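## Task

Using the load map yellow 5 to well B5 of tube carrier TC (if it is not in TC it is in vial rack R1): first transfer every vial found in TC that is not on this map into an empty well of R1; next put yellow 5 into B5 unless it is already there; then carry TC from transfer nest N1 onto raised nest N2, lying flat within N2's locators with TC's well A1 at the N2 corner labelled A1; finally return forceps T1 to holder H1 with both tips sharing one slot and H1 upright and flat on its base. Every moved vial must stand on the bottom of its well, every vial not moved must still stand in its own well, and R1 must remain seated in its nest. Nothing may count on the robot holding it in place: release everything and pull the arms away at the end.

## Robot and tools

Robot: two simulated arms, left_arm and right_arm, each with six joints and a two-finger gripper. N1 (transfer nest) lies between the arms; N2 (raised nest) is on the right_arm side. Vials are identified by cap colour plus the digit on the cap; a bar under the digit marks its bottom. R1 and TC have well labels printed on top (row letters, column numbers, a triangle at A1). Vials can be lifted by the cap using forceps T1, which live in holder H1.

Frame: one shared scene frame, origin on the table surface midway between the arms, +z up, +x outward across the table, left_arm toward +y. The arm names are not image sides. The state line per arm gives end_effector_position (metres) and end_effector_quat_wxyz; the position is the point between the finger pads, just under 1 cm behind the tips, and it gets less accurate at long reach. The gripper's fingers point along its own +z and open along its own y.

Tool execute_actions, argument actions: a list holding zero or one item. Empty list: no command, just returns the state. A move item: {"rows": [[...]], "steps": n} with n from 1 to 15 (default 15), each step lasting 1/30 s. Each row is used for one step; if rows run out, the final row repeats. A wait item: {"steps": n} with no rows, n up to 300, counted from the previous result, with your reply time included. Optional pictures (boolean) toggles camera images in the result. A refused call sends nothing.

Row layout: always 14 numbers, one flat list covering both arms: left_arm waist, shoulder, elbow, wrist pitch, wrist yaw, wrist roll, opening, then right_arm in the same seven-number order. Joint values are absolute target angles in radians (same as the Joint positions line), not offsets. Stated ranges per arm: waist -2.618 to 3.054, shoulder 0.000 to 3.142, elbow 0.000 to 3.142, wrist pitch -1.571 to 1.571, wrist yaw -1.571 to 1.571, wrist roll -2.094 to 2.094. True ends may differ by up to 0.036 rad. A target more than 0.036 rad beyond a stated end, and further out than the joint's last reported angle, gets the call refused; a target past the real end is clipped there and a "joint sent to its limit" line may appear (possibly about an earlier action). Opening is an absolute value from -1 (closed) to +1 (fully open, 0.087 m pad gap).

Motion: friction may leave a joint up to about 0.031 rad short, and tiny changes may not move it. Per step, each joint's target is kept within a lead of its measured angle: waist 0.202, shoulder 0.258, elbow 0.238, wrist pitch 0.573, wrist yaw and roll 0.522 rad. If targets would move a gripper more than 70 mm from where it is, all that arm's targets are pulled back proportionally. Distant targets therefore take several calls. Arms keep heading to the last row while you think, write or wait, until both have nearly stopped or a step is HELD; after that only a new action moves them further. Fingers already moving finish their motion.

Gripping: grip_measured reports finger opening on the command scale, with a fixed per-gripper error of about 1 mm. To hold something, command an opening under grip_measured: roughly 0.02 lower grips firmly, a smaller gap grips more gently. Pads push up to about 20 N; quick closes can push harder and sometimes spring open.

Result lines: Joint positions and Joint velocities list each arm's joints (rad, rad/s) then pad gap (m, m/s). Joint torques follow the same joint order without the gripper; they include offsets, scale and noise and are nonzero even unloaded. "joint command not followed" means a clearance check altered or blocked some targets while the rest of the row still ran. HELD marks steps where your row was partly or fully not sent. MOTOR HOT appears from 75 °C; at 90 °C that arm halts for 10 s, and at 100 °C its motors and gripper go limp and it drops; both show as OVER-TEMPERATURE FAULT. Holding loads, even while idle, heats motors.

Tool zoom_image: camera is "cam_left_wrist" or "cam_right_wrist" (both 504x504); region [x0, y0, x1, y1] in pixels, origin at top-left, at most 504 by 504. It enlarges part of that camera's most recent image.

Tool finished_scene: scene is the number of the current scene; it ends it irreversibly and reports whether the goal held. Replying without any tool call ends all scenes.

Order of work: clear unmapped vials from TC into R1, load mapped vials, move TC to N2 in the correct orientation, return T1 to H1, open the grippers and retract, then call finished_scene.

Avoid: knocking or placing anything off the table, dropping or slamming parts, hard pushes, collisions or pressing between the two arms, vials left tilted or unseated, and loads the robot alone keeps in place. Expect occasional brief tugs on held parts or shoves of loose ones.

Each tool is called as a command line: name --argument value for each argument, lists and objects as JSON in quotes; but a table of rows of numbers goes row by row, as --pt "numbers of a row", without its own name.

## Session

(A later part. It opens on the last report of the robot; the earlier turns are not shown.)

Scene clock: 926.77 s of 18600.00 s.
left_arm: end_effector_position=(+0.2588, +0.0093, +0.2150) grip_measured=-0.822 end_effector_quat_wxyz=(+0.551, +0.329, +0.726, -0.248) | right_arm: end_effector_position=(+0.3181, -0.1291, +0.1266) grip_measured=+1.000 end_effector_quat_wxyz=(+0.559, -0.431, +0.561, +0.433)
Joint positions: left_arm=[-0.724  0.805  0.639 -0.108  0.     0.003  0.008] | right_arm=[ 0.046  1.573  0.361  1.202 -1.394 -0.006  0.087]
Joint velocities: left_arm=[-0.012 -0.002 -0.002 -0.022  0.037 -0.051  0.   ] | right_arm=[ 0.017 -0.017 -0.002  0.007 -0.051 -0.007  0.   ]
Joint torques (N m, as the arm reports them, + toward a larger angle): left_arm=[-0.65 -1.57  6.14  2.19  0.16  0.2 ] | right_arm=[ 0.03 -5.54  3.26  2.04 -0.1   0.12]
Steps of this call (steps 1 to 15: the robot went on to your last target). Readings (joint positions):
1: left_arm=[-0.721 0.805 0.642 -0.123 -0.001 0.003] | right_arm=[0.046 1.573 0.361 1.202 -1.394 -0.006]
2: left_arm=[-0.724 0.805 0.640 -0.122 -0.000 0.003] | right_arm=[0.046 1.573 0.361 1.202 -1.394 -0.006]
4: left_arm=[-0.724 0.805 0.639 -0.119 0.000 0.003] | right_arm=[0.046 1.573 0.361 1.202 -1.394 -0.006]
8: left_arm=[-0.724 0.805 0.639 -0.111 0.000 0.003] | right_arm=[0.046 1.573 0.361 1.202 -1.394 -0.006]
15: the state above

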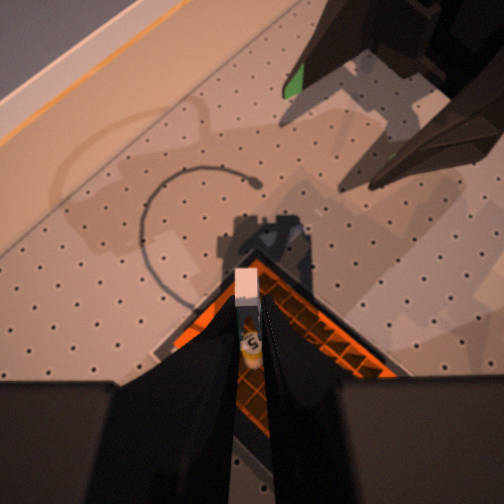

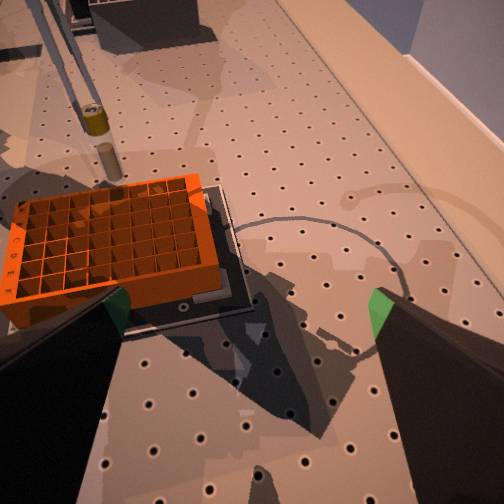

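execute_actions --actions '[{"rows":[[-0.733,0.787,0.612,-0.072,0.008,0.008,-0.826,0.045,1.555,0.346,1.22,-1.4,0,1],[-0.733,0.787,0.604,-0.060,0.008,0.008,-0.826,0.045,1.555,0.346,1.22,-1.4,0,1],[-0.733,0.787,0.596,-0.048,0.008,0.008,-0.826,0.045,1.555,0.346,1.22,-1.4,0,1],[-0.733,0.787,0.588,-0.038,0.008,0.008,-0.826,0.045,1.555,0.346,1.22,-1.4,0,1],[-0.733,0.787,0.580,-0.029,0.008,0.008,-0.826,0.045,1.555,0.346,1.22,-1.4,0,1],[-0.733,0.787,0.572,-0.020,0.008,0.008,-0.826,0.045,1.555,0.346,1.22,-1.4,0,1],[-0.733,0.787,0.564,-0.012,0.008,0.008,-0.826,0.045,1.555,0.346,1.22,-1.4,0,1],[-0.733,0.787,0.556,-0.004,0.008,0.008,-0.826,0.045,1.555,0.346,1.22,-1.4,0,1],[-0.733,0.787,0.548,0.002,0.008,0.008,-0.826,0.045,1.555,0.346,1.22,-1.4,0,1],[-0.733,0.787,0.540,0.006,0.008,0.008,-0.826,0.045,1.555,0.346,1.22,-1.4,0,1],[-0.733,0.787,0.532,0.006,0.008,0.008,-0.826,0.045,1.555,0.346,1.22,-1.4,0,1]],"steps":15}]' --pictures false

execute_actions --actions '[{"steps":12}]'

zoom_image --camera "cam_right_wrist" --region '[0,110,210,250]'

zoom_image --camera "cam_left_wrist" --region '[190,250,310,440]'

Scene clock: 940.27 s of 18600.00 s.
left_arm: end_effector_position=(+0.2583, +0.0099, +0.1895) grip_measured=-0.822 end_effector_quat_wxyz=(+0.546, +0.331, +0.730, -0.245) | right_arm: end_effector_position=(+0.3181, -0.1291, +0.1266) grip_measured=+1.000 end_effector_quat_wxyz=(+0.559, -0.431, +0.561, +0.433)
Joint positions: left_arm=[-0.724  0.805  0.551 -0.034  0.     0.003  0.008] | right_arm=[ 0.046  1.573  0.361  1.202 -1.394 -0.006  0.087]
Joint velocities: left_arm=[ 0.007 -0.007 -0.017  0.081  0.007 -0.007  0.   ] | right_arm=[ 0.012 -0.007 -0.017  0.022 -0.022 -0.022  0.   ]
Joint torques (N m, as the arm reports them, + toward a larger angle): left_arm=[-0.67 -1.63  6.33  2.26  0.16  0.21] | right_arm=[ 0.02 -5.54  3.26  2.04 -0.1   0.12]
Steps of this call (steps 1 to 15: the robot went on to your last target; steps 16 to 90: nothing new was sent; then 10.00 s passed at rest; steps 91 to 105: all 15 steps of this action). Readings (joint positions):
91: left_arm=[-0.724 0.805 0.639 -0.106 0.000 0.003] | right_arm=[0.046 1.573 0.361 1.202 -1.394 -0.006]
92: left_arm=[-0.724 0.805 0.637 -0.102 0.000 0.003] | right_arm=[0.046 1.573 0.361 1.202 -1.394 -0.006]
94: left_arm=[-0.724 0.805 0.627 -0.086 0.000 0.003] | right_arm=[0.046 1.573 0.361 1.202 -1.394 -0.006]
98: left_arm=[-0.724 0.805 0.592 -0.057 0.000 0.003] | right_arm=[0.046 1.573 0.361 1.202 -1.394 -0.006]
105: the state above

Scene clock: 940.67 s of 18600.00 s.
left_arm: end_effector_position=(+0.2592, +0.0088, +0.1925) grip_measured=-0.822 end_effector_quat_wxyz=(+0.551, +0.329, +0.726, -0.247) | right_arm: end_effector_position=(+0.3181, -0.1291, +0.1266) grip_measured=+1.000 end_effector_quat_wxyz=(+0.559, -0.431, +0.561, +0.433)
Joint positions: left_arm=[-0.724  0.805  0.551 -0.02   0.     0.003  0.008] | right_arm=[ 0.046  1.573  0.361  1.202 -1.394 -0.006  0.087]
Joint velocities: left_arm=[-0.007  0.012 -0.012 -0.037 -0.007 -0.007 -0.001] | right_arm=[-0.017  0.002 -0.007  0.066  0.095 -0.037  0.   ]
Joint torques (N m, as the arm reports them, + toward a larger angle): left_arm=[-0.66 -1.6   6.22  2.2   0.16  0.21] | right_arm=[ 0.03 -5.54  3.25  2.04 -0.1   0.12]
Steps of this call (steps 1 to 12: the robot went on to your last target). Readings (joint positions):
1: left_arm=[-0.724 0.805 0.551 -0.032 0.000 0.003] | right_arm=[0.046 1.573 0.361 1.202 -1.394 -0.006]
2: left_arm=[-0.724 0.805 0.551 -0.029 0.000 0.003] | right_arm=[0.046 1.573 0.361 1.202 -1.394 -0.006]
4: left_arm=[-0.724 0.805 0.551 -0.025 0.000 0.003] | right_arm=[0.046 1.573 0.361 1.202 -1.394 -0.006]
8: left_arm=[-0.724 0.805 0.551 -0.021 0.000 0.003] | right_arm=[0.046 1.573 0.361 1.202 -1.394 -0.006]
12: the state above

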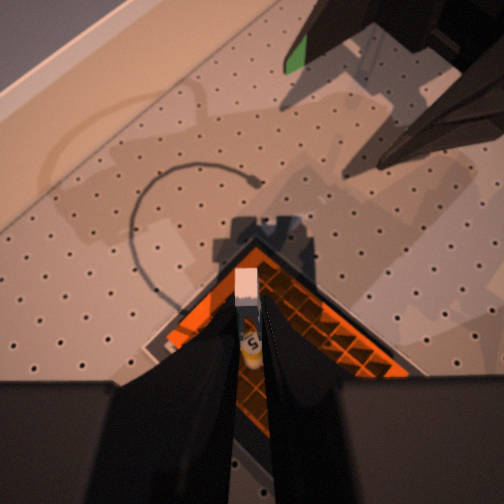

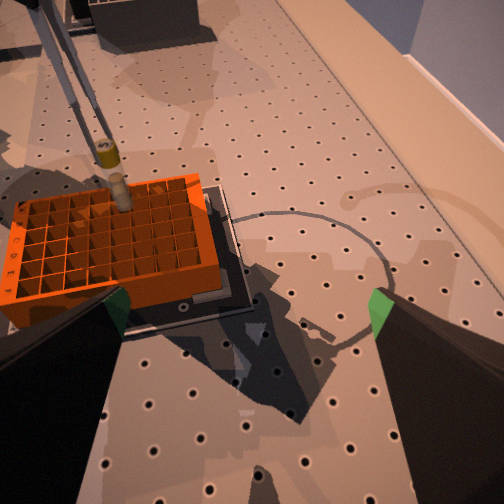

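Region (0, 110, 210, 250) of cam_right_wrist's 504x504 image, scaled by 2.400, with more detail than that image has.

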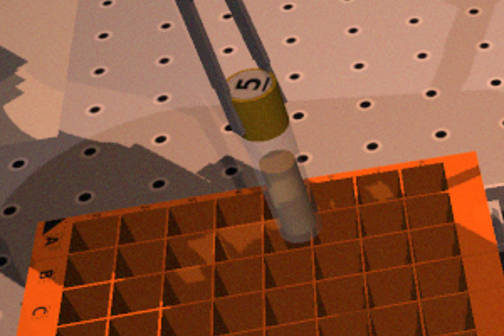

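Region (190, 250, 310, 440) of cam_left_wrist's 504x504 image, scaled by 2.653, with more detail than that image has; it fills the left 318 columns of this view, and the rest is white.

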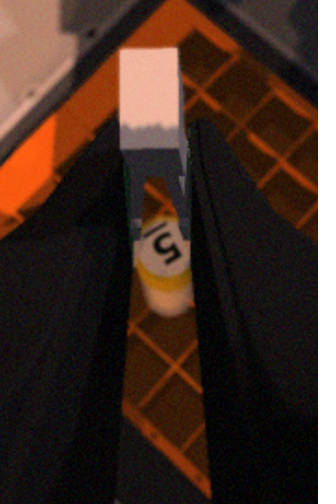

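zoom_image --camera "cam_right_wrist" --region '[90,165,155,230]'

Region (90, 165, 155, 230) of cam_right_wrist's 504x504 image, scaled by 7.754, with more detail than that image has.

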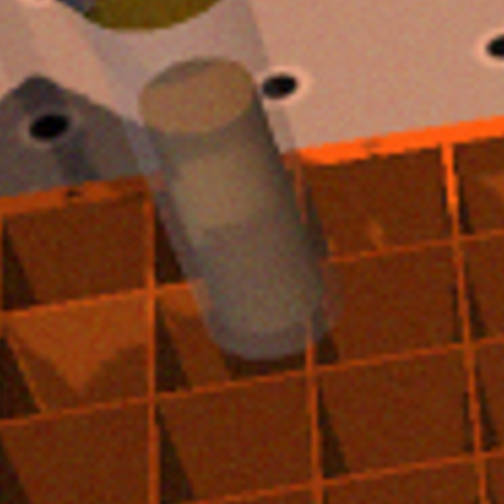

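execute_actions --actions '[{"rows":[[-0.733,0.780,0.532,-0.02,0.008,0.008,-0.826,0.045,1.555,0.346,1.22,-1.4,0,1],[-0.733,0.774,0.532,-0.025,0.008,0.008,-0.826,0.045,1.555,0.346,1.22,-1.4,0,1],[-0.733,0.768,0.532,-0.032,0.008,0.008,-0.826,0.045,1.555,0.346,1.22,-1.4,0,1],[-0.733,0.763,0.532,-0.040,0.008,0.008,-0.826,0.045,1.555,0.346,1.22,-1.4,0,1],[-0.733,0.759,0.532,-0.047,0.008,0.008,-0.826,0.045,1.555,0.346,1.22,-1.4,0,1]],"steps":15}]' --pictures false

execute_actions --actions '[{"steps":12}]'

zoom_image --camera "cam_right_wrist" --region '[90,165,155,230]'

zoom_image --camera "cam_left_wrist" --region '[210,320,290,420]'

Scene clock: 963.13 s of 18600.00 s.
left_arm: end_effector_position=(+0.2560, +0.0125, +0.1951) grip_measured=-0.822 end_effector_quat_wxyz=(+0.552, +0.329, +0.725, -0.248) | right_arm: end_effector_position=(+0.3181, -0.1291, +0.1266) grip_measured=+1.000 end_effector_quat_wxyz=(+0.559, -0.431, +0.561, +0.433)
Joint positions: left_arm=[-0.724  0.777  0.551 -0.045  0.     0.003  0.008] | right_arm=[ 0.046  1.573  0.361  1.202 -1.394 -0.006  0.087]
Joint velocities: left_arm=[-0.002  0.007 -0.007  0.022  0.037 -0.007 -0.001] | right_arm=[-0.002 -0.007 -0.002 -0.022  0.066  0.051  0.   ]
Joint torques (N m, as the arm reports them, + toward a larger angle): left_arm=[-0.66 -1.42  6.22  1.92  0.16  0.21] | right_arm=[ 0.02 -5.54  3.26  2.04 -0.1   0.12]
Steps of this call (steps 1 to 30: the robot went on to your last target; steps 31 to 90: nothing new was sent; then 18.97 s passed at rest; steps 91 to 105: all 15 steps of this action). Readings (joint positions):
91: left_arm=[-0.724 0.805 0.551 -0.019 0.000 0.003] | right_arm=[0.046 1.573 0.361 1.202 -1.394 -0.006]
92: left_arm=[-0.724 0.804 0.551 -0.020 0.000 0.003] | right_arm=[0.046 1.573 0.361 1.202 -1.394 -0.006]
94: left_arm=[-0.724 0.794 0.551 -0.027 0.000 0.003] | right_arm=[0.046 1.573 0.361 1.202 -1.394 -0.006]
98: left_arm=[-0.724 0.777 0.551 -0.037 0.000 0.003] | right_arm=[0.046 1.573 0.361 1.202 -1.394 -0.006]
105: the state above

Scene clock: 963.53 s of 18600.00 s.
left_arm: end_effector_position=(+0.2558, +0.0127, +0.1947) grip_measured=-0.822 end_effector_quat_wxyz=(+0.551, +0.329, +0.726, -0.248) | right_arm: end_effector_position=(+0.3181, -0.1291, +0.1266) grip_measured=+1.000 end_effector_quat_wxyz=(+0.559, -0.431, +0.561, +0.433)
Joint positions: left_arm=[-0.724  0.777  0.551 -0.047  0.     0.003  0.008] | right_arm=[ 0.046  1.573  0.361  1.202 -1.394 -0.006  0.087]
Joint velocities: left_arm=[ 0.007  0.007  0.007 -0.11   0.022  0.022 -0.   ] | right_arm=[-0.002 -0.002 -0.017 -0.037 -0.066 -0.007  0.   ]
Joint torques (N m, as the arm reports them, + toward a larger angle): left_arm=[-0.66 -1.42  6.24  1.93  0.16  0.21] | right_arm=[ 0.03 -5.54  3.25  2.04 -0.1   0.12]
Steps of this call (steps 1 to 12: the robot went on to your last target). Readings (joint positions):
1: left_arm=[-0.724 0.777 0.551 -0.045 0.000 0.003] | right_arm=[0.046 1.573 0.361 1.202 -1.394 -0.006]
2: left_arm=[-0.724 0.777 0.551 -0.045 0.000 0.003] | right_arm=[0.046 1.573 0.361 1.202 -1.394 -0.006]
4: left_arm=[-0.724 0.777 0.551 -0.046 0.000 0.003] | right_arm=[0.046 1.573 0.361 1.202 -1.394 -0.006]
8: left_arm=[-0.724 0.777 0.551 -0.046 0.000 0.003] | right_arm=[0.046 1.573 0.361 1.202 -1.394 -0.006]
12: the state above

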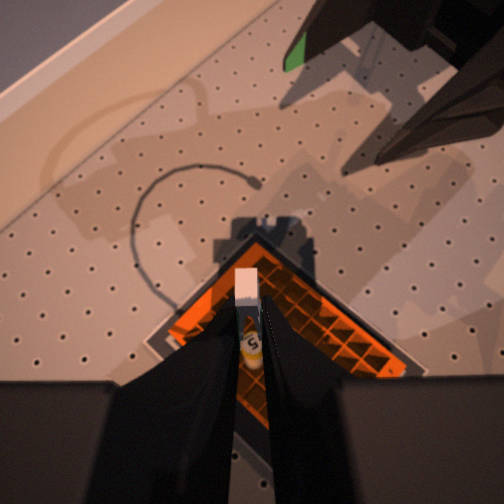

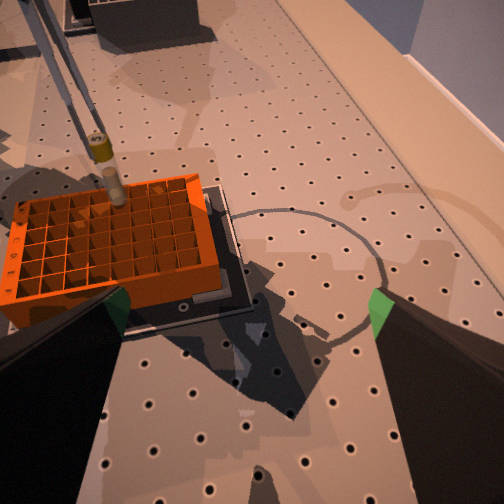

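Region (90, 165, 155, 230) of cam_right_wrist's 504x504 image, scaled by 7.754, with more detail than that image has.

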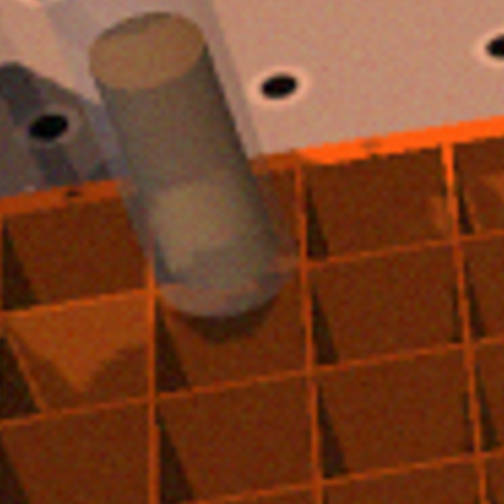

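Region (210, 320, 290, 420) of cam_left_wrist's 504x504 image, scaled by 5.040, with more detail than that image has; it fills the left 403 columns of this view, and the rest is white.

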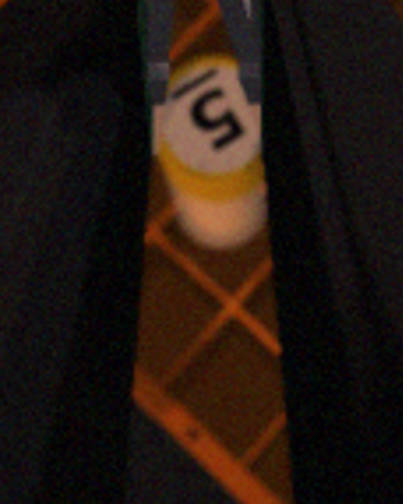

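execute_actions --actions '[{"rows":[[-0.733,0.759,0.528,-0.022,0.008,0.008,-0.826,0.045,1.555,0.346,1.22,-1.4,0,1],[-0.733,0.759,0.524,-0.014,0.008,0.008,-0.826,0.045,1.555,0.346,1.22,-1.4,0,1],[-0.733,0.759,0.520,-0.007,0.008,0.008,-0.826,0.045,1.555,0.346,1.22,-1.4,0,1],[-0.733,0.759,0.517,-0.001,0.008,0.008,-0.826,0.045,1.555,0.346,1.22,-1.4,0,1],[-0.733,0.759,0.514,0.004,0.008,0.008,-0.826,0.045,1.555,0.346,1.22,-1.4,0,1],[-0.733,0.759,0.511,0.008,0.008,0.008,-0.826,0.045,1.555,0.346,1.22,-1.4,0,1],[-0.733,0.759,0.508,0.011,0.008,0.008,-0.826,0.045,1.555,0.346,1.22,-1.4,0,1],[-0.733,0.759,0.505,0.011,0.008,0.008,-0.826,0.045,1.555,0.346,1.22,-1.4,0,1],[-0.733,0.759,0.502,0.011,0.008,0.008,-0.826,0.045,1.555,0.346,1.22,-1.4,0,1],[-0.733,0.759,0.500,0.011,0.008,0.008,-0.826,0.045,1.555,0.346,1.22,-1.4,0,1]],"steps":15}]' --pictures false

execute_actions --actions '[{"steps":10}]'

zoom_image --camera "cam_right_wrist" --region '[90,165,155,230]'

Scene clock: 978.30 s of 18600.00 s.
left_arm: end_effector_position=(+0.2557, +0.0128, +0.1869) grip_measured=-0.822 end_effector_quat_wxyz=(+0.551, +0.329, +0.726, -0.248) | right_arm: end_effector_position=(+0.3181, -0.1291, +0.1266) grip_measured=+1.000 end_effector_quat_wxyz=(+0.559, -0.431, +0.561, +0.433)
Joint positions: left_arm=[-0.724  0.777  0.521 -0.018  0.     0.003  0.008] | right_arm=[ 0.046  1.573  0.361  1.202 -1.394 -0.006  0.087]
Joint velocities: left_arm=[-0.007 -0.002  0.007  0.051  0.037  0.007  0.001] | right_arm=[-0.022  0.007 -0.002 -0.007 -0.066 -0.022  0.   ]
Joint torques (N m, as the arm reports them, + toward a larger angle): left_arm=[-0.66 -1.43  6.11  2.18  0.16  0.21] | right_arm=[ 0.02 -5.54  3.25  2.04 -0.1   0.12]
Steps of this call (steps 1 to 15: the robot went on to your last target; steps 16 to 90: nothing new was sent; then 11.27 s passed at rest; steps 91 to 105: all 15 steps of this action). Readings (joint positions):
91: left_arm=[-0.724 0.777 0.551 -0.047 0.000 0.003] | right_arm=[0.046 1.573 0.361 1.202 -1.394 -0.006]
92: left_arm=[-0.724 0.777 0.551 -0.046 0.000 0.003] | right_arm=[0.046 1.573 0.361 1.202 -1.394 -0.006]
94: left_arm=[-0.724 0.777 0.551 -0.041 0.000 0.003] | right_arm=[0.046 1.573 0.361 1.202 -1.394 -0.006]
98: left_arm=[-0.724 0.777 0.536 -0.022 0.000 0.003] | right_arm=[0.046 1.573 0.361 1.202 -1.394 -0.006]
105: the state above

Scene clock: 978.63 s of 18600.00 s.
left_arm: end_effector_position=(+0.2560, +0.0125, +0.1877) grip_measured=-0.822 end_effector_quat_wxyz=(+0.552, +0.329, +0.725, -0.248) | right_arm: end_effector_position=(+0.3181, -0.1291, +0.1266) grip_measured=+1.000 end_effector_quat_wxyz=(+0.559, -0.431, +0.561, +0.433)
Joint positions: left_arm=[-0.724  0.777  0.521 -0.015  0.     0.003  0.008] | right_arm=[ 0.046  1.573  0.361  1.202 -1.394 -0.006  0.087]
Joint velocities: left_arm=[-0.007 -0.032 -0.012  0.007 -0.051 -0.051 -0.001] | right_arm=[-0.012  0.007 -0.002  0.007 -0.007  0.037  0.   ]
Joint torques (N m, as the arm reports them, + toward a larger angle): left_arm=[-0.66 -1.43  6.11  2.17  0.16  0.21] | right_arm=[ 0.03 -5.53  3.26  2.04 -0.1   0.12]
Steps of this call (steps 1 to 10: the robot went on to your last target). Readings (joint positions):
1: left_arm=[-0.724 0.777 0.521 -0.017 0.000 0.003] | right_arm=[0.046 1.573 0.361 1.202 -1.394 -0.006]
2: left_arm=[-0.724 0.777 0.521 -0.016 0.000 0.003] | right_arm=[0.046 1.573 0.361 1.202 -1.394 -0.006]
4: left_arm=[-0.724 0.777 0.521 -0.016 0.000 0.003] | right_arm=[0.046 1.573 0.361 1.202 -1.394 -0.006]
8: left_arm=[-0.724 0.777 0.521 -0.015 0.000 0.003] | right_arm=[0.046 1.573 0.361 1.202 -1.394 -0.006]
10: the state above

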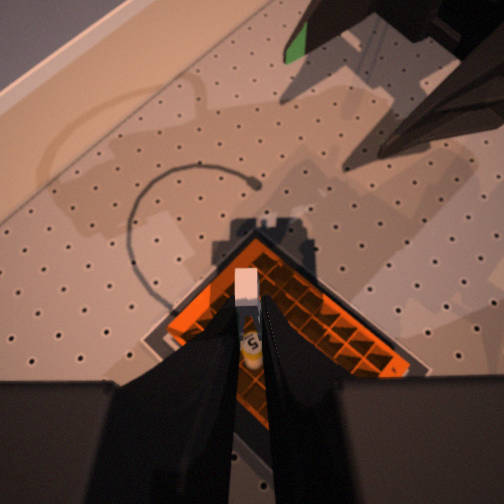

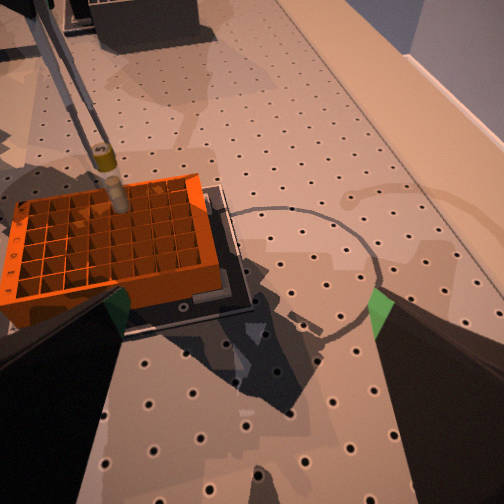

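Region (90, 165, 155, 230) of cam_right_wrist's 504x504 image, scaled by 7.754, with more detail than that image has.

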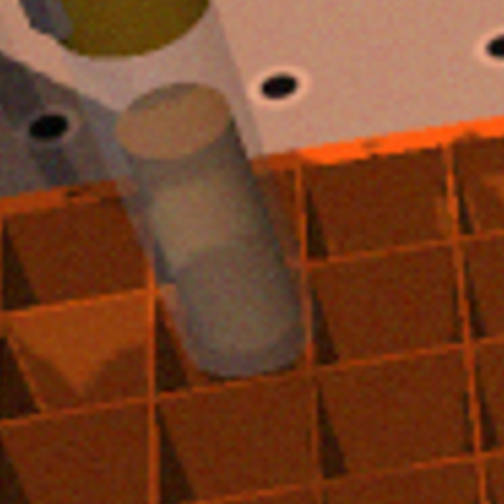

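execute_actions --actions '[{"rows":[[-0.733,0.759,0.494,0.013,0.008,0.008,-0.826,0.045,1.555,0.346,1.22,-1.4,0,1],[-0.733,0.759,0.489,0.018,0.008,0.008,-0.826,0.045,1.555,0.346,1.22,-1.4,0,1],[-0.733,0.759,0.485,0.023,0.008,0.008,-0.826,0.045,1.555,0.346,1.22,-1.4,0,1],[-0.733,0.759,0.482,0.027,0.008,0.008,-0.826,0.045,1.555,0.346,1.22,-1.4,0,1],[-0.733,0.759,0.480,0.027,0.008,0.008,-0.826,0.045,1.555,0.346,1.22,-1.4,0,1]],"steps":15}]' --pictures true

zoom_image --camera "cam_right_wrist" --region '[90,165,155,230]'

Scene clock: 987.23 s of 18600.00 s.
left_arm: end_effector_position=(+0.2567, +0.0117, +0.1863) grip_measured=-0.822 end_effector_quat_wxyz=(+0.556, +0.327, +0.722, -0.250) | right_arm: end_effector_position=(+0.3181, -0.1291, +0.1266) grip_measured=+1.000 end_effector_quat_wxyz=(+0.559, -0.431, +0.561, +0.433)
Joint positions: left_arm=[-0.724  0.777  0.506  0.011  0.     0.003  0.008] | right_arm=[ 0.046  1.573  0.361  1.202 -1.394 -0.006  0.087]
Joint velocities: left_arm=[-0.022 -0.037  0.002  0.022 -0.037 -0.007  0.001] | right_arm=[-0.007 -0.017  0.007 -0.007 -0.066 -0.007  0.   ]
Joint torques (N m, as the arm reports them, + toward a larger angle): left_arm=[-0.66 -1.43  5.73  2.08  0.16  0.21] | right_arm=[ 0.03 -5.55  3.25  2.04 -0.1   0.12]
Steps of this call (steps 1 to 15: the robot went on to your last target; steps 16 to 90: nothing new was sent; then 5.10 s passed at rest; steps 91 to 105: all 15 steps of this action). Readings (joint positions):
91: left_arm=[-0.724 0.777 0.521 -0.014 0.000 0.003] | right_arm=[0.046 1.573 0.361 1.202 -1.394 -0.006]
92: left_arm=[-0.724 0.777 0.521 -0.013 0.000 0.003] | right_arm=[0.046 1.573 0.361 1.202 -1.394 -0.006]
94: left_arm=[-0.724 0.777 0.515 -0.005 0.000 0.003] | right_arm=[0.046 1.573 0.361 1.202 -1.394 -0.006]
98: left_arm=[-0.724 0.777 0.507 0.008 0.000 0.003] | right_arm=[0.046 1.573 0.361 1.202 -1.394 -0.006]
105: the state above

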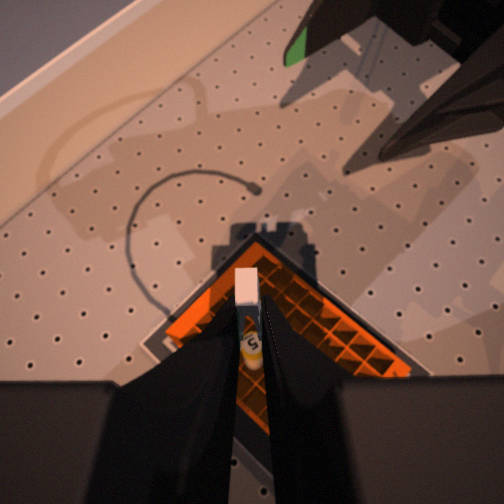

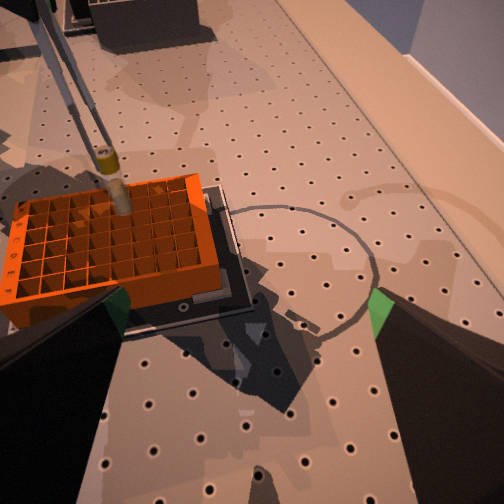

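Region (90, 165, 155, 230) of cam_right_wrist's 504x504 image, scaled by 7.754, with more detail than that image has.

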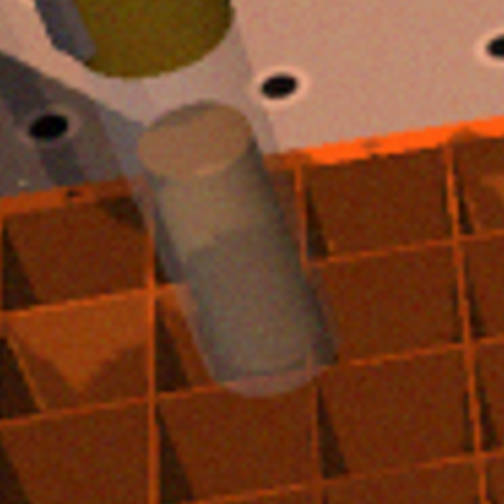

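execute_actions --actions '[{"rows":[[-0.733,0.750,0.52,0.02,0.008,0.008,-0.826,0.045,1.555,0.346,1.22,-1.4,0,1],[-0.733,0.742,0.54,0.012,0.008,0.008,-0.826,0.045,1.555,0.346,1.22,-1.4,0,1],[-0.733,0.742,0.55,0.005,0.008,0.008,-0.826,0.045,1.555,0.346,1.22,-1.4,0,1],[-0.733,0.747,0.55,-0.005,0.008,0.008,-0.826,0.045,1.555,0.346,1.22,-1.4,0,1],[-0.733,0.747,0.55,-0.015,0.008,0.008,-0.826,0.045,1.555,0.346,1.22,-1.4,0,1],[-0.733,0.747,0.55,-0.025,0.008,0.008,-0.826,0.045,1.555,0.346,1.22,-1.4,0,1],[-0.733,0.747,0.55,-0.029,0.008,0.008,-0.826,0.045,1.555,0.346,1.22,-1.4,0,1]],"steps":15}]' --pictures false

execute_actions --actions '[{"steps":12}]'

zoom_image --camera "cam_right_wrist" --region '[90,165,155,230]'

Scene clock: 1000.20 s of 18600.00 s.
left_arm: end_effector_position=(+0.2547, +0.0139, +0.1889) grip_measured=-0.822 end_effector_quat_wxyz=(+0.553, +0.329, +0.725, -0.248) | right_arm: end_effector_position=(+0.3181, -0.1291, +0.1266) grip_measured=+1.000 end_effector_quat_wxyz=(+0.559, -0.431, +0.561, +0.433)
Joint positions: left_arm=[-0.724  0.766  0.521 -0.025  0.     0.003  0.008] | right_arm=[ 0.046  1.573  0.361  1.202 -1.394 -0.006  0.087]
Joint velocities: left_arm=[-0.007 -0.012 -0.017 -0.051 -0.051 -0.051  0.002] | right_arm=[-0.002  0.007 -0.002  0.007  0.037  0.007  0.   ]
Joint torques (N m, as the arm reports them, + toward a larger angle): left_arm=[-0.66 -1.4   9.49  1.95  0.16  0.2 ] | right_arm=[ 0.02 -5.54  3.25  2.04 -0.1   0.12]
Steps of this call (steps 1 to 15: the robot went on to your last target; steps 16 to 90: nothing new was sent; then 9.47 s passed at rest; steps 91 to 105: all 15 steps of this action). Readings (joint positions):
91: left_arm=[-0.724 0.777 0.506 0.011 0.000 0.003] | right_arm=[0.046 1.573 0.361 1.202 -1.394 -0.006]
92: left_arm=[-0.724 0.775 0.506 0.011 0.000 0.003] | right_arm=[0.046 1.573 0.361 1.202 -1.394 -0.006]
94: left_arm=[-0.724 0.767 0.508 0.005 0.000 0.003] | right_arm=[0.046 1.573 0.361 1.202 -1.394 -0.006]
98: left_arm=[-0.724 0.766 0.521 -0.009 0.000 0.003] | right_arm=[0.046 1.573 0.361 1.202 -1.394 -0.006]
105: the state above

Scene clock: 1000.60 s of 18600.00 s.
left_arm: end_effector_position=(+0.2545, +0.0142, +0.1881) grip_measured=-0.822 end_effector_quat_wxyz=(+0.551, +0.329, +0.725, -0.248) | right_arm: end_effector_position=(+0.3181, -0.1291, +0.1266) grip_measured=+1.000 end_effector_quat_wxyz=(+0.559, -0.431, +0.561, +0.433)
Joint positions: left_arm=[-0.724  0.766  0.521 -0.028  0.     0.003  0.008] | right_arm=[ 0.046  1.573  0.361  1.202 -1.394 -0.006  0.087]
Joint velocities: left_arm=[ 0.007 -0.002 -0.007 -0.066 -0.081  0.022  0.002] | right_arm=[ 0.007  0.012 -0.007  0.037  0.022 -0.022  0.   ]
Joint torques (N m, as the arm reports them, + toward a larger angle): left_arm=[-0.66 -1.4   9.48  1.94  0.16  0.21] | right_arm=[ 0.02 -5.54  3.25  2.04 -0.1   0.12]
Steps of this call (steps 1 to 12: the robot went on to your last target). Readings (joint positions):
1: left_arm=[-0.724 0.766 0.521 -0.026 0.000 0.003] | right_arm=[0.046 1.573 0.361 1.202 -1.394 -0.006]
2: left_arm=[-0.724 0.766 0.521 -0.026 0.000 0.003] | right_arm=[0.046 1.573 0.361 1.202 -1.394 -0.006]
4: left_arm=[-0.724 0.766 0.521 -0.027 0.000 0.003] | right_arm=[0.046 1.573 0.361 1.202 -1.394 -0.006]
8: left_arm=[-0.724 0.766 0.521 -0.028 0.000 0.003] | right_arm=[0.046 1.573 0.361 1.202 -1.394 -0.006]
12: the state above

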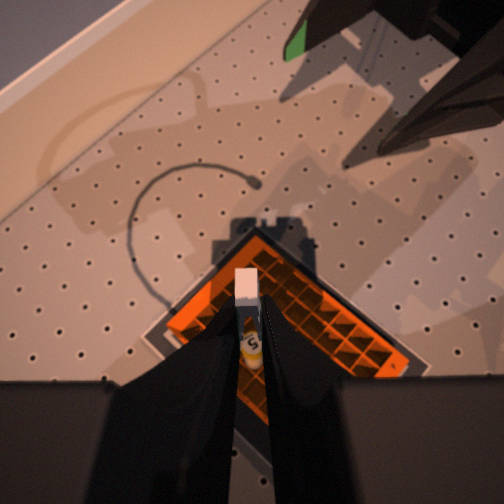

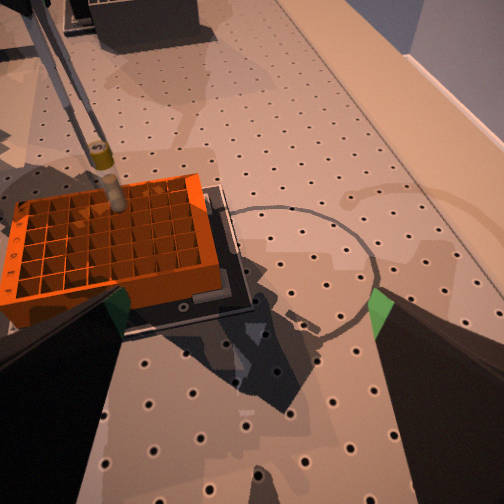

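Region (90, 165, 155, 230) of cam_right_wrist's 504x504 image, scaled by 7.754, with more detail than that image has.

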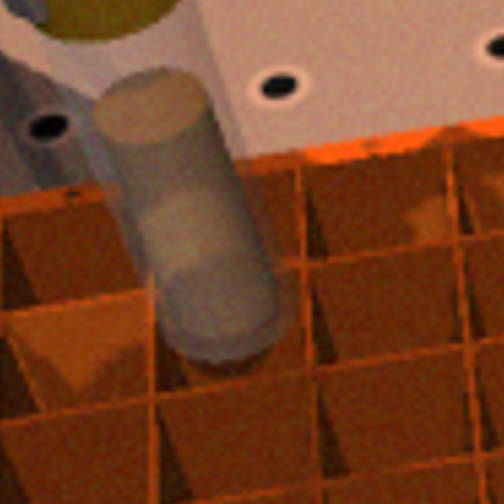

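execute_actions --actions '[{"rows":[[-0.72,0.747,0.52,-0.015,0.008,0.008,-0.826,0.045,1.555,0.346,1.22,-1.4,0,1],[-0.711,0.747,0.502,-0.005,0.008,0.008,-0.826,0.045,1.555,0.346,1.22,-1.4,0,1]],"steps":12}]' --pictures true

zoom_image --camera "cam_right_wrist" --region '[90,165,155,230]'

Scene clock: 1010.57 s of 18600.00 s.
left_arm: end_effector_position=(+0.2553, +0.0150, +0.1880) grip_measured=-0.822 end_effector_quat_wxyz=(+0.552, +0.328, +0.726, -0.247) | right_arm: end_effector_position=(+0.3181, -0.1291, +0.1266) grip_measured=+1.000 end_effector_quat_wxyz=(+0.559, -0.431, +0.561, +0.433)
Joint positions: left_arm=[-0.721  0.766  0.521 -0.029  0.     0.003  0.008] | right_arm=[ 0.046  1.573  0.361  1.202 -1.394 -0.006  0.087]
Joint velocities: left_arm=[-0.002  0.002  0.007 -0.066  0.037  0.022  0.   ] | right_arm=[ 0.002  0.002 -0.002 -0.037  0.051 -0.022  0.   ]
Joint torques (N m, as the arm reports them, + toward a larger angle): left_arm=[ 0.78 -1.39  6.19  2.15  0.16  0.21] | right_arm=[ 0.03 -5.54  3.25  2.04 -0.1   0.12]
Steps of this call (steps 1 to 15: the robot went on to your last target; steps 16 to 90: nothing new was sent; then 6.57 s passed at rest; steps 91 to 102: all 12 steps of this action). Readings (joint positions):
91: left_arm=[-0.724 0.766 0.521 -0.029 0.000 0.003] | right_arm=[0.046 1.573 0.361 1.202 -1.394 -0.006]
92: left_arm=[-0.724 0.766 0.521 -0.029 0.000 0.003] | right_arm=[0.046 1.573 0.361 1.202 -1.394 -0.006]
94: left_arm=[-0.721 0.766 0.521 -0.029 0.000 0.003] | right_arm=[0.046 1.573 0.361 1.202 -1.394 -0.006]
98: left_arm=[-0.721 0.766 0.521 -0.029 0.000 0.003] | right_arm=[0.046 1.573 0.361 1.202 -1.394 -0.006]
102: the state above

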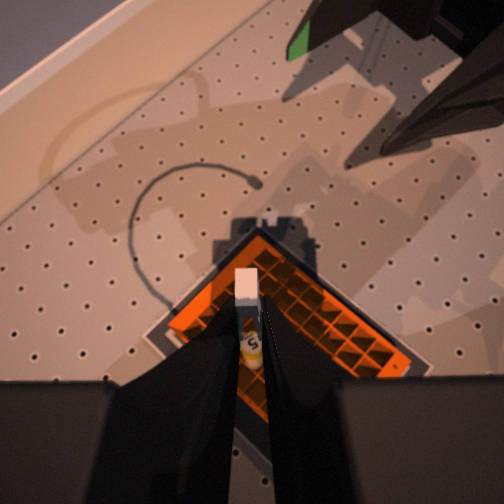

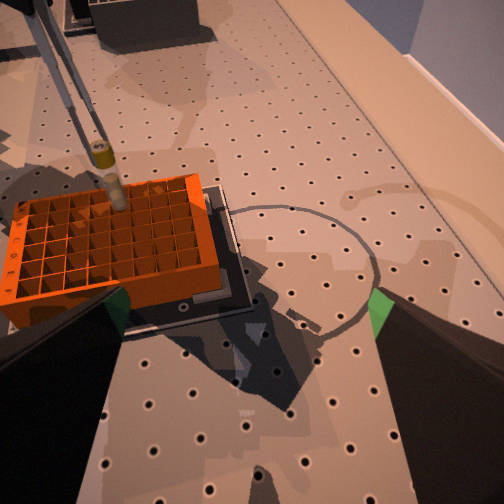

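Region (90, 165, 155, 230) of cam_right_wrist's 504x504 image, scaled by 7.754, with more detail than that image has.

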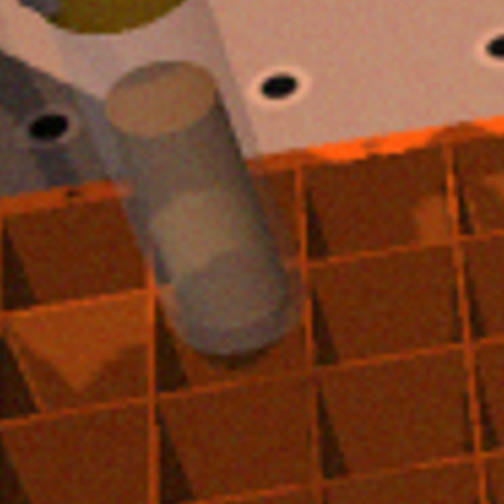

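Descend ~6 mm.

execute_actions --actions '[{"rows":[[-0.711,0.747,0.494,0.0,0.008,0.008,-0.826,0.045,1.555,0.346,1.22,-1.4,0,1],[-0.711,0.747,0.488,0.006,0.008,0.008,-0.826,0.045,1.555,0.346,1.22,-1.4,0,1],[-0.711,0.747,0.485,0.013,0.008,0.008,-0.826,0.045,1.555,0.346,1.22,-1.4,0,1],[-0.711,0.747,0.483,0.019,0.008,0.008,-0.826,0.045,1.555,0.346,1.22,-1.4,0,1],[-0.711,0.747,0.481,0.021,0.008,0.008,-0.826,0.045,1.555,0.346,1.22,-1.4,0,1],[-0.711,0.747,0.479,0.021,0.008,0.008,-0.826,0.045,1.555,0.346,1.22,-1.4,0,1],[-0.711,0.747,0.477,0.021,0.008,0.008,-0.826,0.045,1.555,0.346,1.22,-1.4,0,1]],"steps":15}]' --pictures true

zoom_image --camera "cam_right_wrist" --region '[90,165,155,230]'

Scene clock: 1022.77 s of 18600.00 s.
left_arm: end_effector_position=(+0.2562, +0.0140, +0.1863) grip_measured=-0.822 end_effector_quat_wxyz=(+0.556, +0.326, +0.723, -0.249) | right_arm: end_effector_position=(+0.3181, -0.1291, +0.1266) grip_measured=+1.000 end_effector_quat_wxyz=(+0.559, -0.431, +0.561, +0.433)
Joint positions: left_arm=[-0.721  0.766  0.503  0.003  0.001  0.003  0.008] | right_arm=[ 0.046  1.573  0.361  1.202 -1.394 -0.006  0.087]
Joint velocities: left_arm=[ 0.002  0.007 -0.002  0.037 -0.037 -0.066 -0.001] | right_arm=[-0.002 -0.002 -0.002  0.007  0.007  0.007  0.   ]
Joint torques (N m, as the arm reports them, + toward a larger angle): left_arm=[ 0.79 -1.41  5.71  2.1   0.16  0.21] | right_arm=[ 0.03 -5.54  3.26  2.04 -0.1   0.12]
Steps of this call (steps 1 to 15: the robot went on to your last target; steps 16 to 90: nothing new was sent; then 8.70 s passed at rest; steps 91 to 105: all 15 steps of this action). Readings (joint positions):
91: left_arm=[-0.721 0.766 0.521 -0.028 0.000 0.003] | right_arm=[0.046 1.573 0.361 1.202 -1.394 -0.006]
92: left_arm=[-0.721 0.766 0.521 -0.027 0.000 0.003] | right_arm=[0.046 1.573 0.361 1.202 -1.394 -0.006]
94: left_arm=[-0.721 0.766 0.515 -0.018 0.000 0.003] | right_arm=[0.046 1.573 0.361 1.202 -1.394 -0.006]
98: left_arm=[-0.721 0.766 0.505 -0.003 0.001 0.003] | right_arm=[0.046 1.573 0.361 1.202 -1.394 -0.006]
105: the state above

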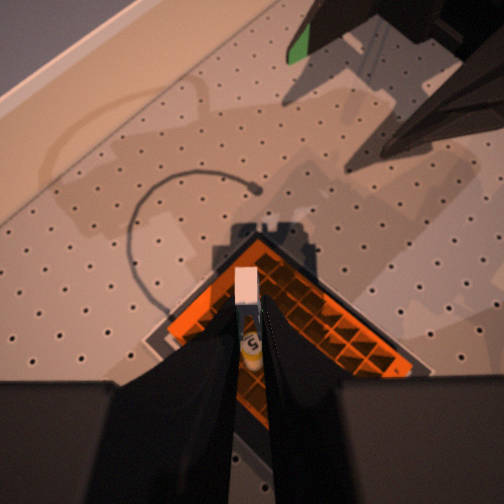

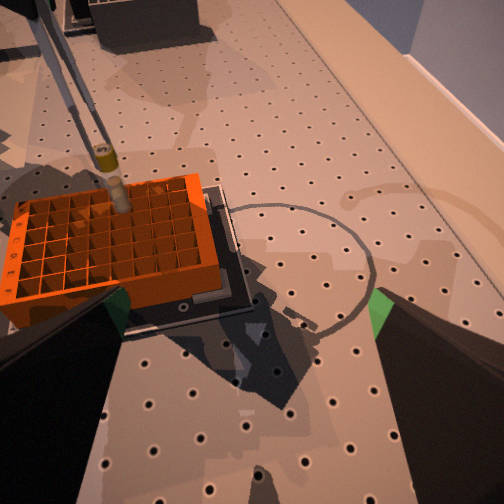

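Region (90, 165, 155, 230) of cam_right_wrist's 504x504 image, scaled by 7.754, with more detail than that image has.

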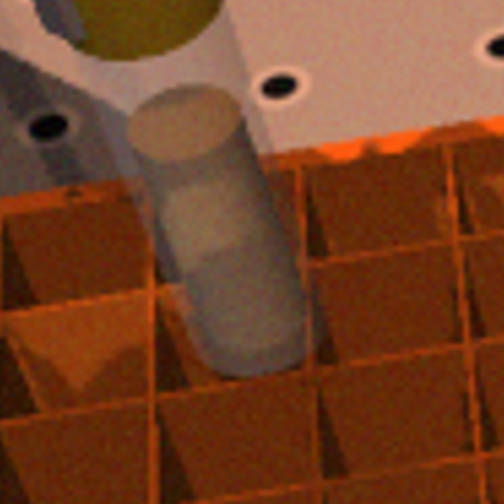

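execute_actions --actions '[{"rows":[[-0.711,0.747,0.52,0.01,0.008,0.008,-0.826,0.045,1.555,0.346,1.22,-1.4,0,1],[-0.711,0.747,0.54,0.005,0.008,0.008,-0.826,0.045,1.555,0.346,1.22,-1.4,0,1],[-0.711,0.747,0.548,0.003,0.008,0.008,-0.826,0.045,1.555,0.346,1.22,-1.4,0,1],[-0.711,0.747,0.548,0.0,0.008,0.008,-0.826,0.045,1.555,0.346,1.22,-1.4,0,1],[-0.711,0.747,0.545,-0.004,0.008,0.008,-0.826,0.045,1.555,0.346,1.22,-1.4,0,1],[-0.711,0.747,0.545,-0.008,0.008,0.008,-0.826,0.045,1.555,0.346,1.22,-1.4,0,1],[-0.711,0.747,0.545,-0.013,0.008,0.008,-0.826,0.045,1.555,0.346,1.22,-1.4,0,1]],"steps":15}]' --pictures false

execute_actions --actions '[{"steps":12}]'

zoom_image --camera "cam_right_wrist" --region '[90,165,155,230]'

Scene clock: 1036.90 s of 18600.00 s.
left_arm: end_effector_position=(+0.2562, +0.0140, +0.1896) grip_measured=-0.822 end_effector_quat_wxyz=(+0.556, +0.326, +0.723, -0.249) | right_arm: end_effector_position=(+0.3181, -0.1291, +0.1266) grip_measured=+1.000 end_effector_quat_wxyz=(+0.559, -0.431, +0.561, +0.433)
Joint positions: left_arm=[-0.721  0.766  0.516 -0.011  0.001  0.003  0.008] | right_arm=[ 0.046  1.573  0.361  1.202 -1.394 -0.006  0.087]
Joint velocities: left_arm=[-0.002  0.012 -0.012 -0.037  0.051 -0.11   0.   ] | right_arm=[-0.002 -0.007 -0.002 -0.022  0.007  0.007  0.   ]
Joint torques (N m, as the arm reports them, + toward a larger angle): left_arm=[ 0.78 -1.4   9.48  1.94  0.16  0.21] | right_arm=[ 0.02 -5.53  3.25  2.04 -0.1   0.12]
Steps of this call (steps 1 to 15: the robot went on to your last target; steps 16 to 90: nothing new was sent; then 10.63 s passed at rest; steps 91 to 105: all 15 steps of this action). Readings (joint positions):
91: left_arm=[-0.721 0.766 0.502 0.003 0.001 0.003] | right_arm=[0.046 1.573 0.361 1.202 -1.394 -0.006]
92: left_arm=[-0.721 0.766 0.502 0.003 0.001 0.003] | right_arm=[0.046 1.573 0.361 1.202 -1.394 -0.006]
94: left_arm=[-0.721 0.766 0.508 -0.001 0.001 0.003] | right_arm=[0.046 1.573 0.361 1.202 -1.394 -0.006]
98: left_arm=[-0.721 0.766 0.516 -0.002 0.001 0.003] | right_arm=[0.046 1.573 0.361 1.202 -1.394 -0.006]
105: the state above

Scene clock: 1037.30 s of 18600.00 s.
left_arm: end_effector_position=(+0.2561, +0.0141, +0.1892) grip_measured=-0.822 end_effector_quat_wxyz=(+0.556, +0.326, +0.723, -0.249) | right_arm: end_effector_position=(+0.3181, -0.1291, +0.1266) grip_measured=+1.000 end_effector_quat_wxyz=(+0.559, -0.431, +0.561, +0.433)
Joint positions: left_arm=[-0.721  0.766  0.516 -0.012  0.001  0.003  0.008] | right_arm=[ 0.046  1.573  0.361  1.202 -1.394 -0.006  0.087]
Joint velocities: left_arm=[-0.002  0.007  0.012 -0.022 -0.081  0.022  0.   ] | right_arm=[ 0.002  0.002 -0.017  0.007  0.051  0.007  0.   ]
Joint torques (N m, as the arm reports them, + toward a larger angle): left_arm=[ 0.79 -1.41  9.49  1.92  0.16  0.21] | right_arm=[ 0.02 -5.54  3.25  2.04 -0.1   0.12]
Steps of this call (steps 1 to 12: the robot went on to your last target). Readings (joint positions):
1: left_arm=[-0.721 0.766 0.516 -0.011 0.001 0.003] | right_arm=[0.046 1.573 0.361 1.202 -1.394 -0.006]
2: left_arm=[-0.721 0.766 0.516 -0.012 0.001 0.003] | right_arm=[0.046 1.573 0.361 1.202 -1.394 -0.006]
4: left_arm=[-0.721 0.766 0.516 -0.012 0.001 0.003] | right_arm=[0.046 1.573 0.361 1.202 -1.394 -0.006]
8: left_arm=[-0.721 0.766 0.516 -0.012 0.001 0.003] | right_arm=[0.046 1.573 0.361 1.202 -1.394 -0.006]
12: the state above

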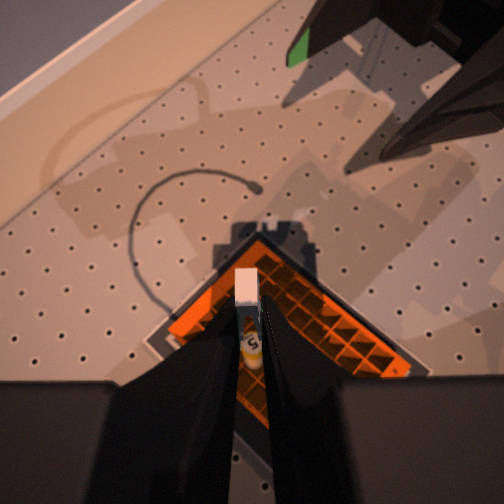

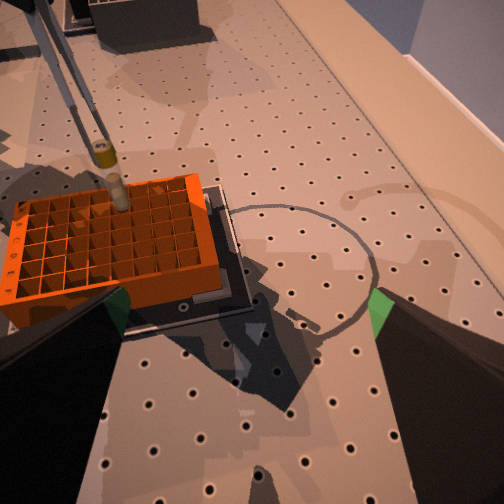

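Region (90, 165, 155, 230) of cam_right_wrist's 504x504 image, scaled by 7.754, with more detail than that image has.

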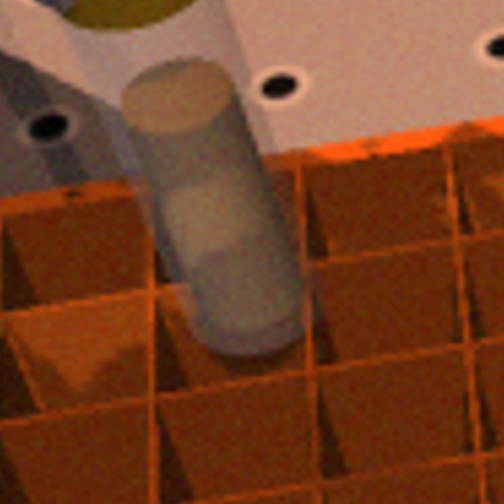

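execute_actions --actions '[{"rows":[[-0.711,0.747,0.52,-0.018,0.008,0.008,-0.826,0.045,1.555,0.346,1.22,-1.4,0,1],[-0.711,0.747,0.50,-0.022,0.008,0.008,-0.826,0.045,1.555,0.346,1.22,-1.4,0,1],[-0.711,0.747,0.50,-0.027,0.008,0.008,-0.826,0.045,1.555,0.346,1.22,-1.4,0,1]],"steps":15}]' --pictures true

zoom_image --camera "cam_right_wrist" --region '[90,165,155,230]'

Scene clock: 1046.13 s of 18600.00 s.
left_arm: end_effector_position=(+0.2552, +0.0151, +0.1863) grip_measured=-0.822 end_effector_quat_wxyz=(+0.551, +0.328, +0.727, -0.247) | right_arm: end_effector_position=(+0.3181, -0.1291, +0.1266) grip_measured=+1.000 end_effector_quat_wxyz=(+0.559, -0.431, +0.561, +0.433)
Joint positions: left_arm=[-0.721  0.766  0.516 -0.025  0.001  0.003  0.008] | right_arm=[ 0.046  1.573  0.361  1.202 -1.394 -0.006  0.087]
Joint velocities: left_arm=[-0.007  0.002 -0.007  0.051  0.007 -0.037 -0.002] | right_arm=[-0.007 -0.027 -0.017  0.007 -0.081 -0.037  0.   ]
Joint torques (N m, as the arm reports them, + toward a larger angle): left_arm=[ 0.78 -1.44  6.43  1.92  0.16  0.21] | right_arm=[ 0.02 -5.54  3.25  2.04 -0.1   0.12]
Steps of this call (steps 1 to 15: the robot went on to your last target; steps 16 to 90: nothing new was sent; then 5.33 s passed at rest; steps 91 to 105: all 15 steps of this action). Readings (joint positions):
91: left_arm=[-0.721 0.766 0.516 -0.013 0.001 0.003] | right_arm=[0.046 1.573 0.361 1.202 -1.394 -0.006]
92: left_arm=[-0.721 0.766 0.516 -0.014 0.001 0.003] | right_arm=[0.046 1.573 0.361 1.202 -1.394 -0.006]
94: left_arm=[-0.721 0.766 0.516 -0.018 0.001 0.003] | right_arm=[0.046 1.573 0.361 1.202 -1.394 -0.006]
98: left_arm=[-0.721 0.766 0.516 -0.024 0.001 0.003] | right_arm=[0.046 1.573 0.361 1.202 -1.394 -0.006]
105: the state above

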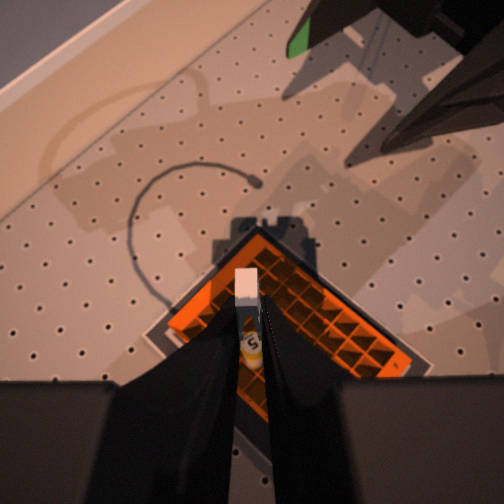

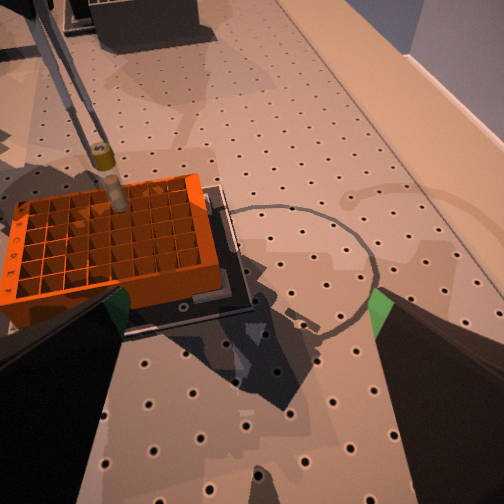

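Region (90, 165, 155, 230) of cam_right_wrist's 504x504 image, scaled by 7.754, with more detail than that image has.

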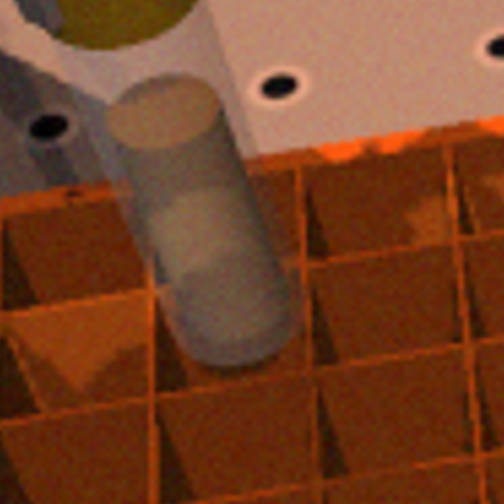

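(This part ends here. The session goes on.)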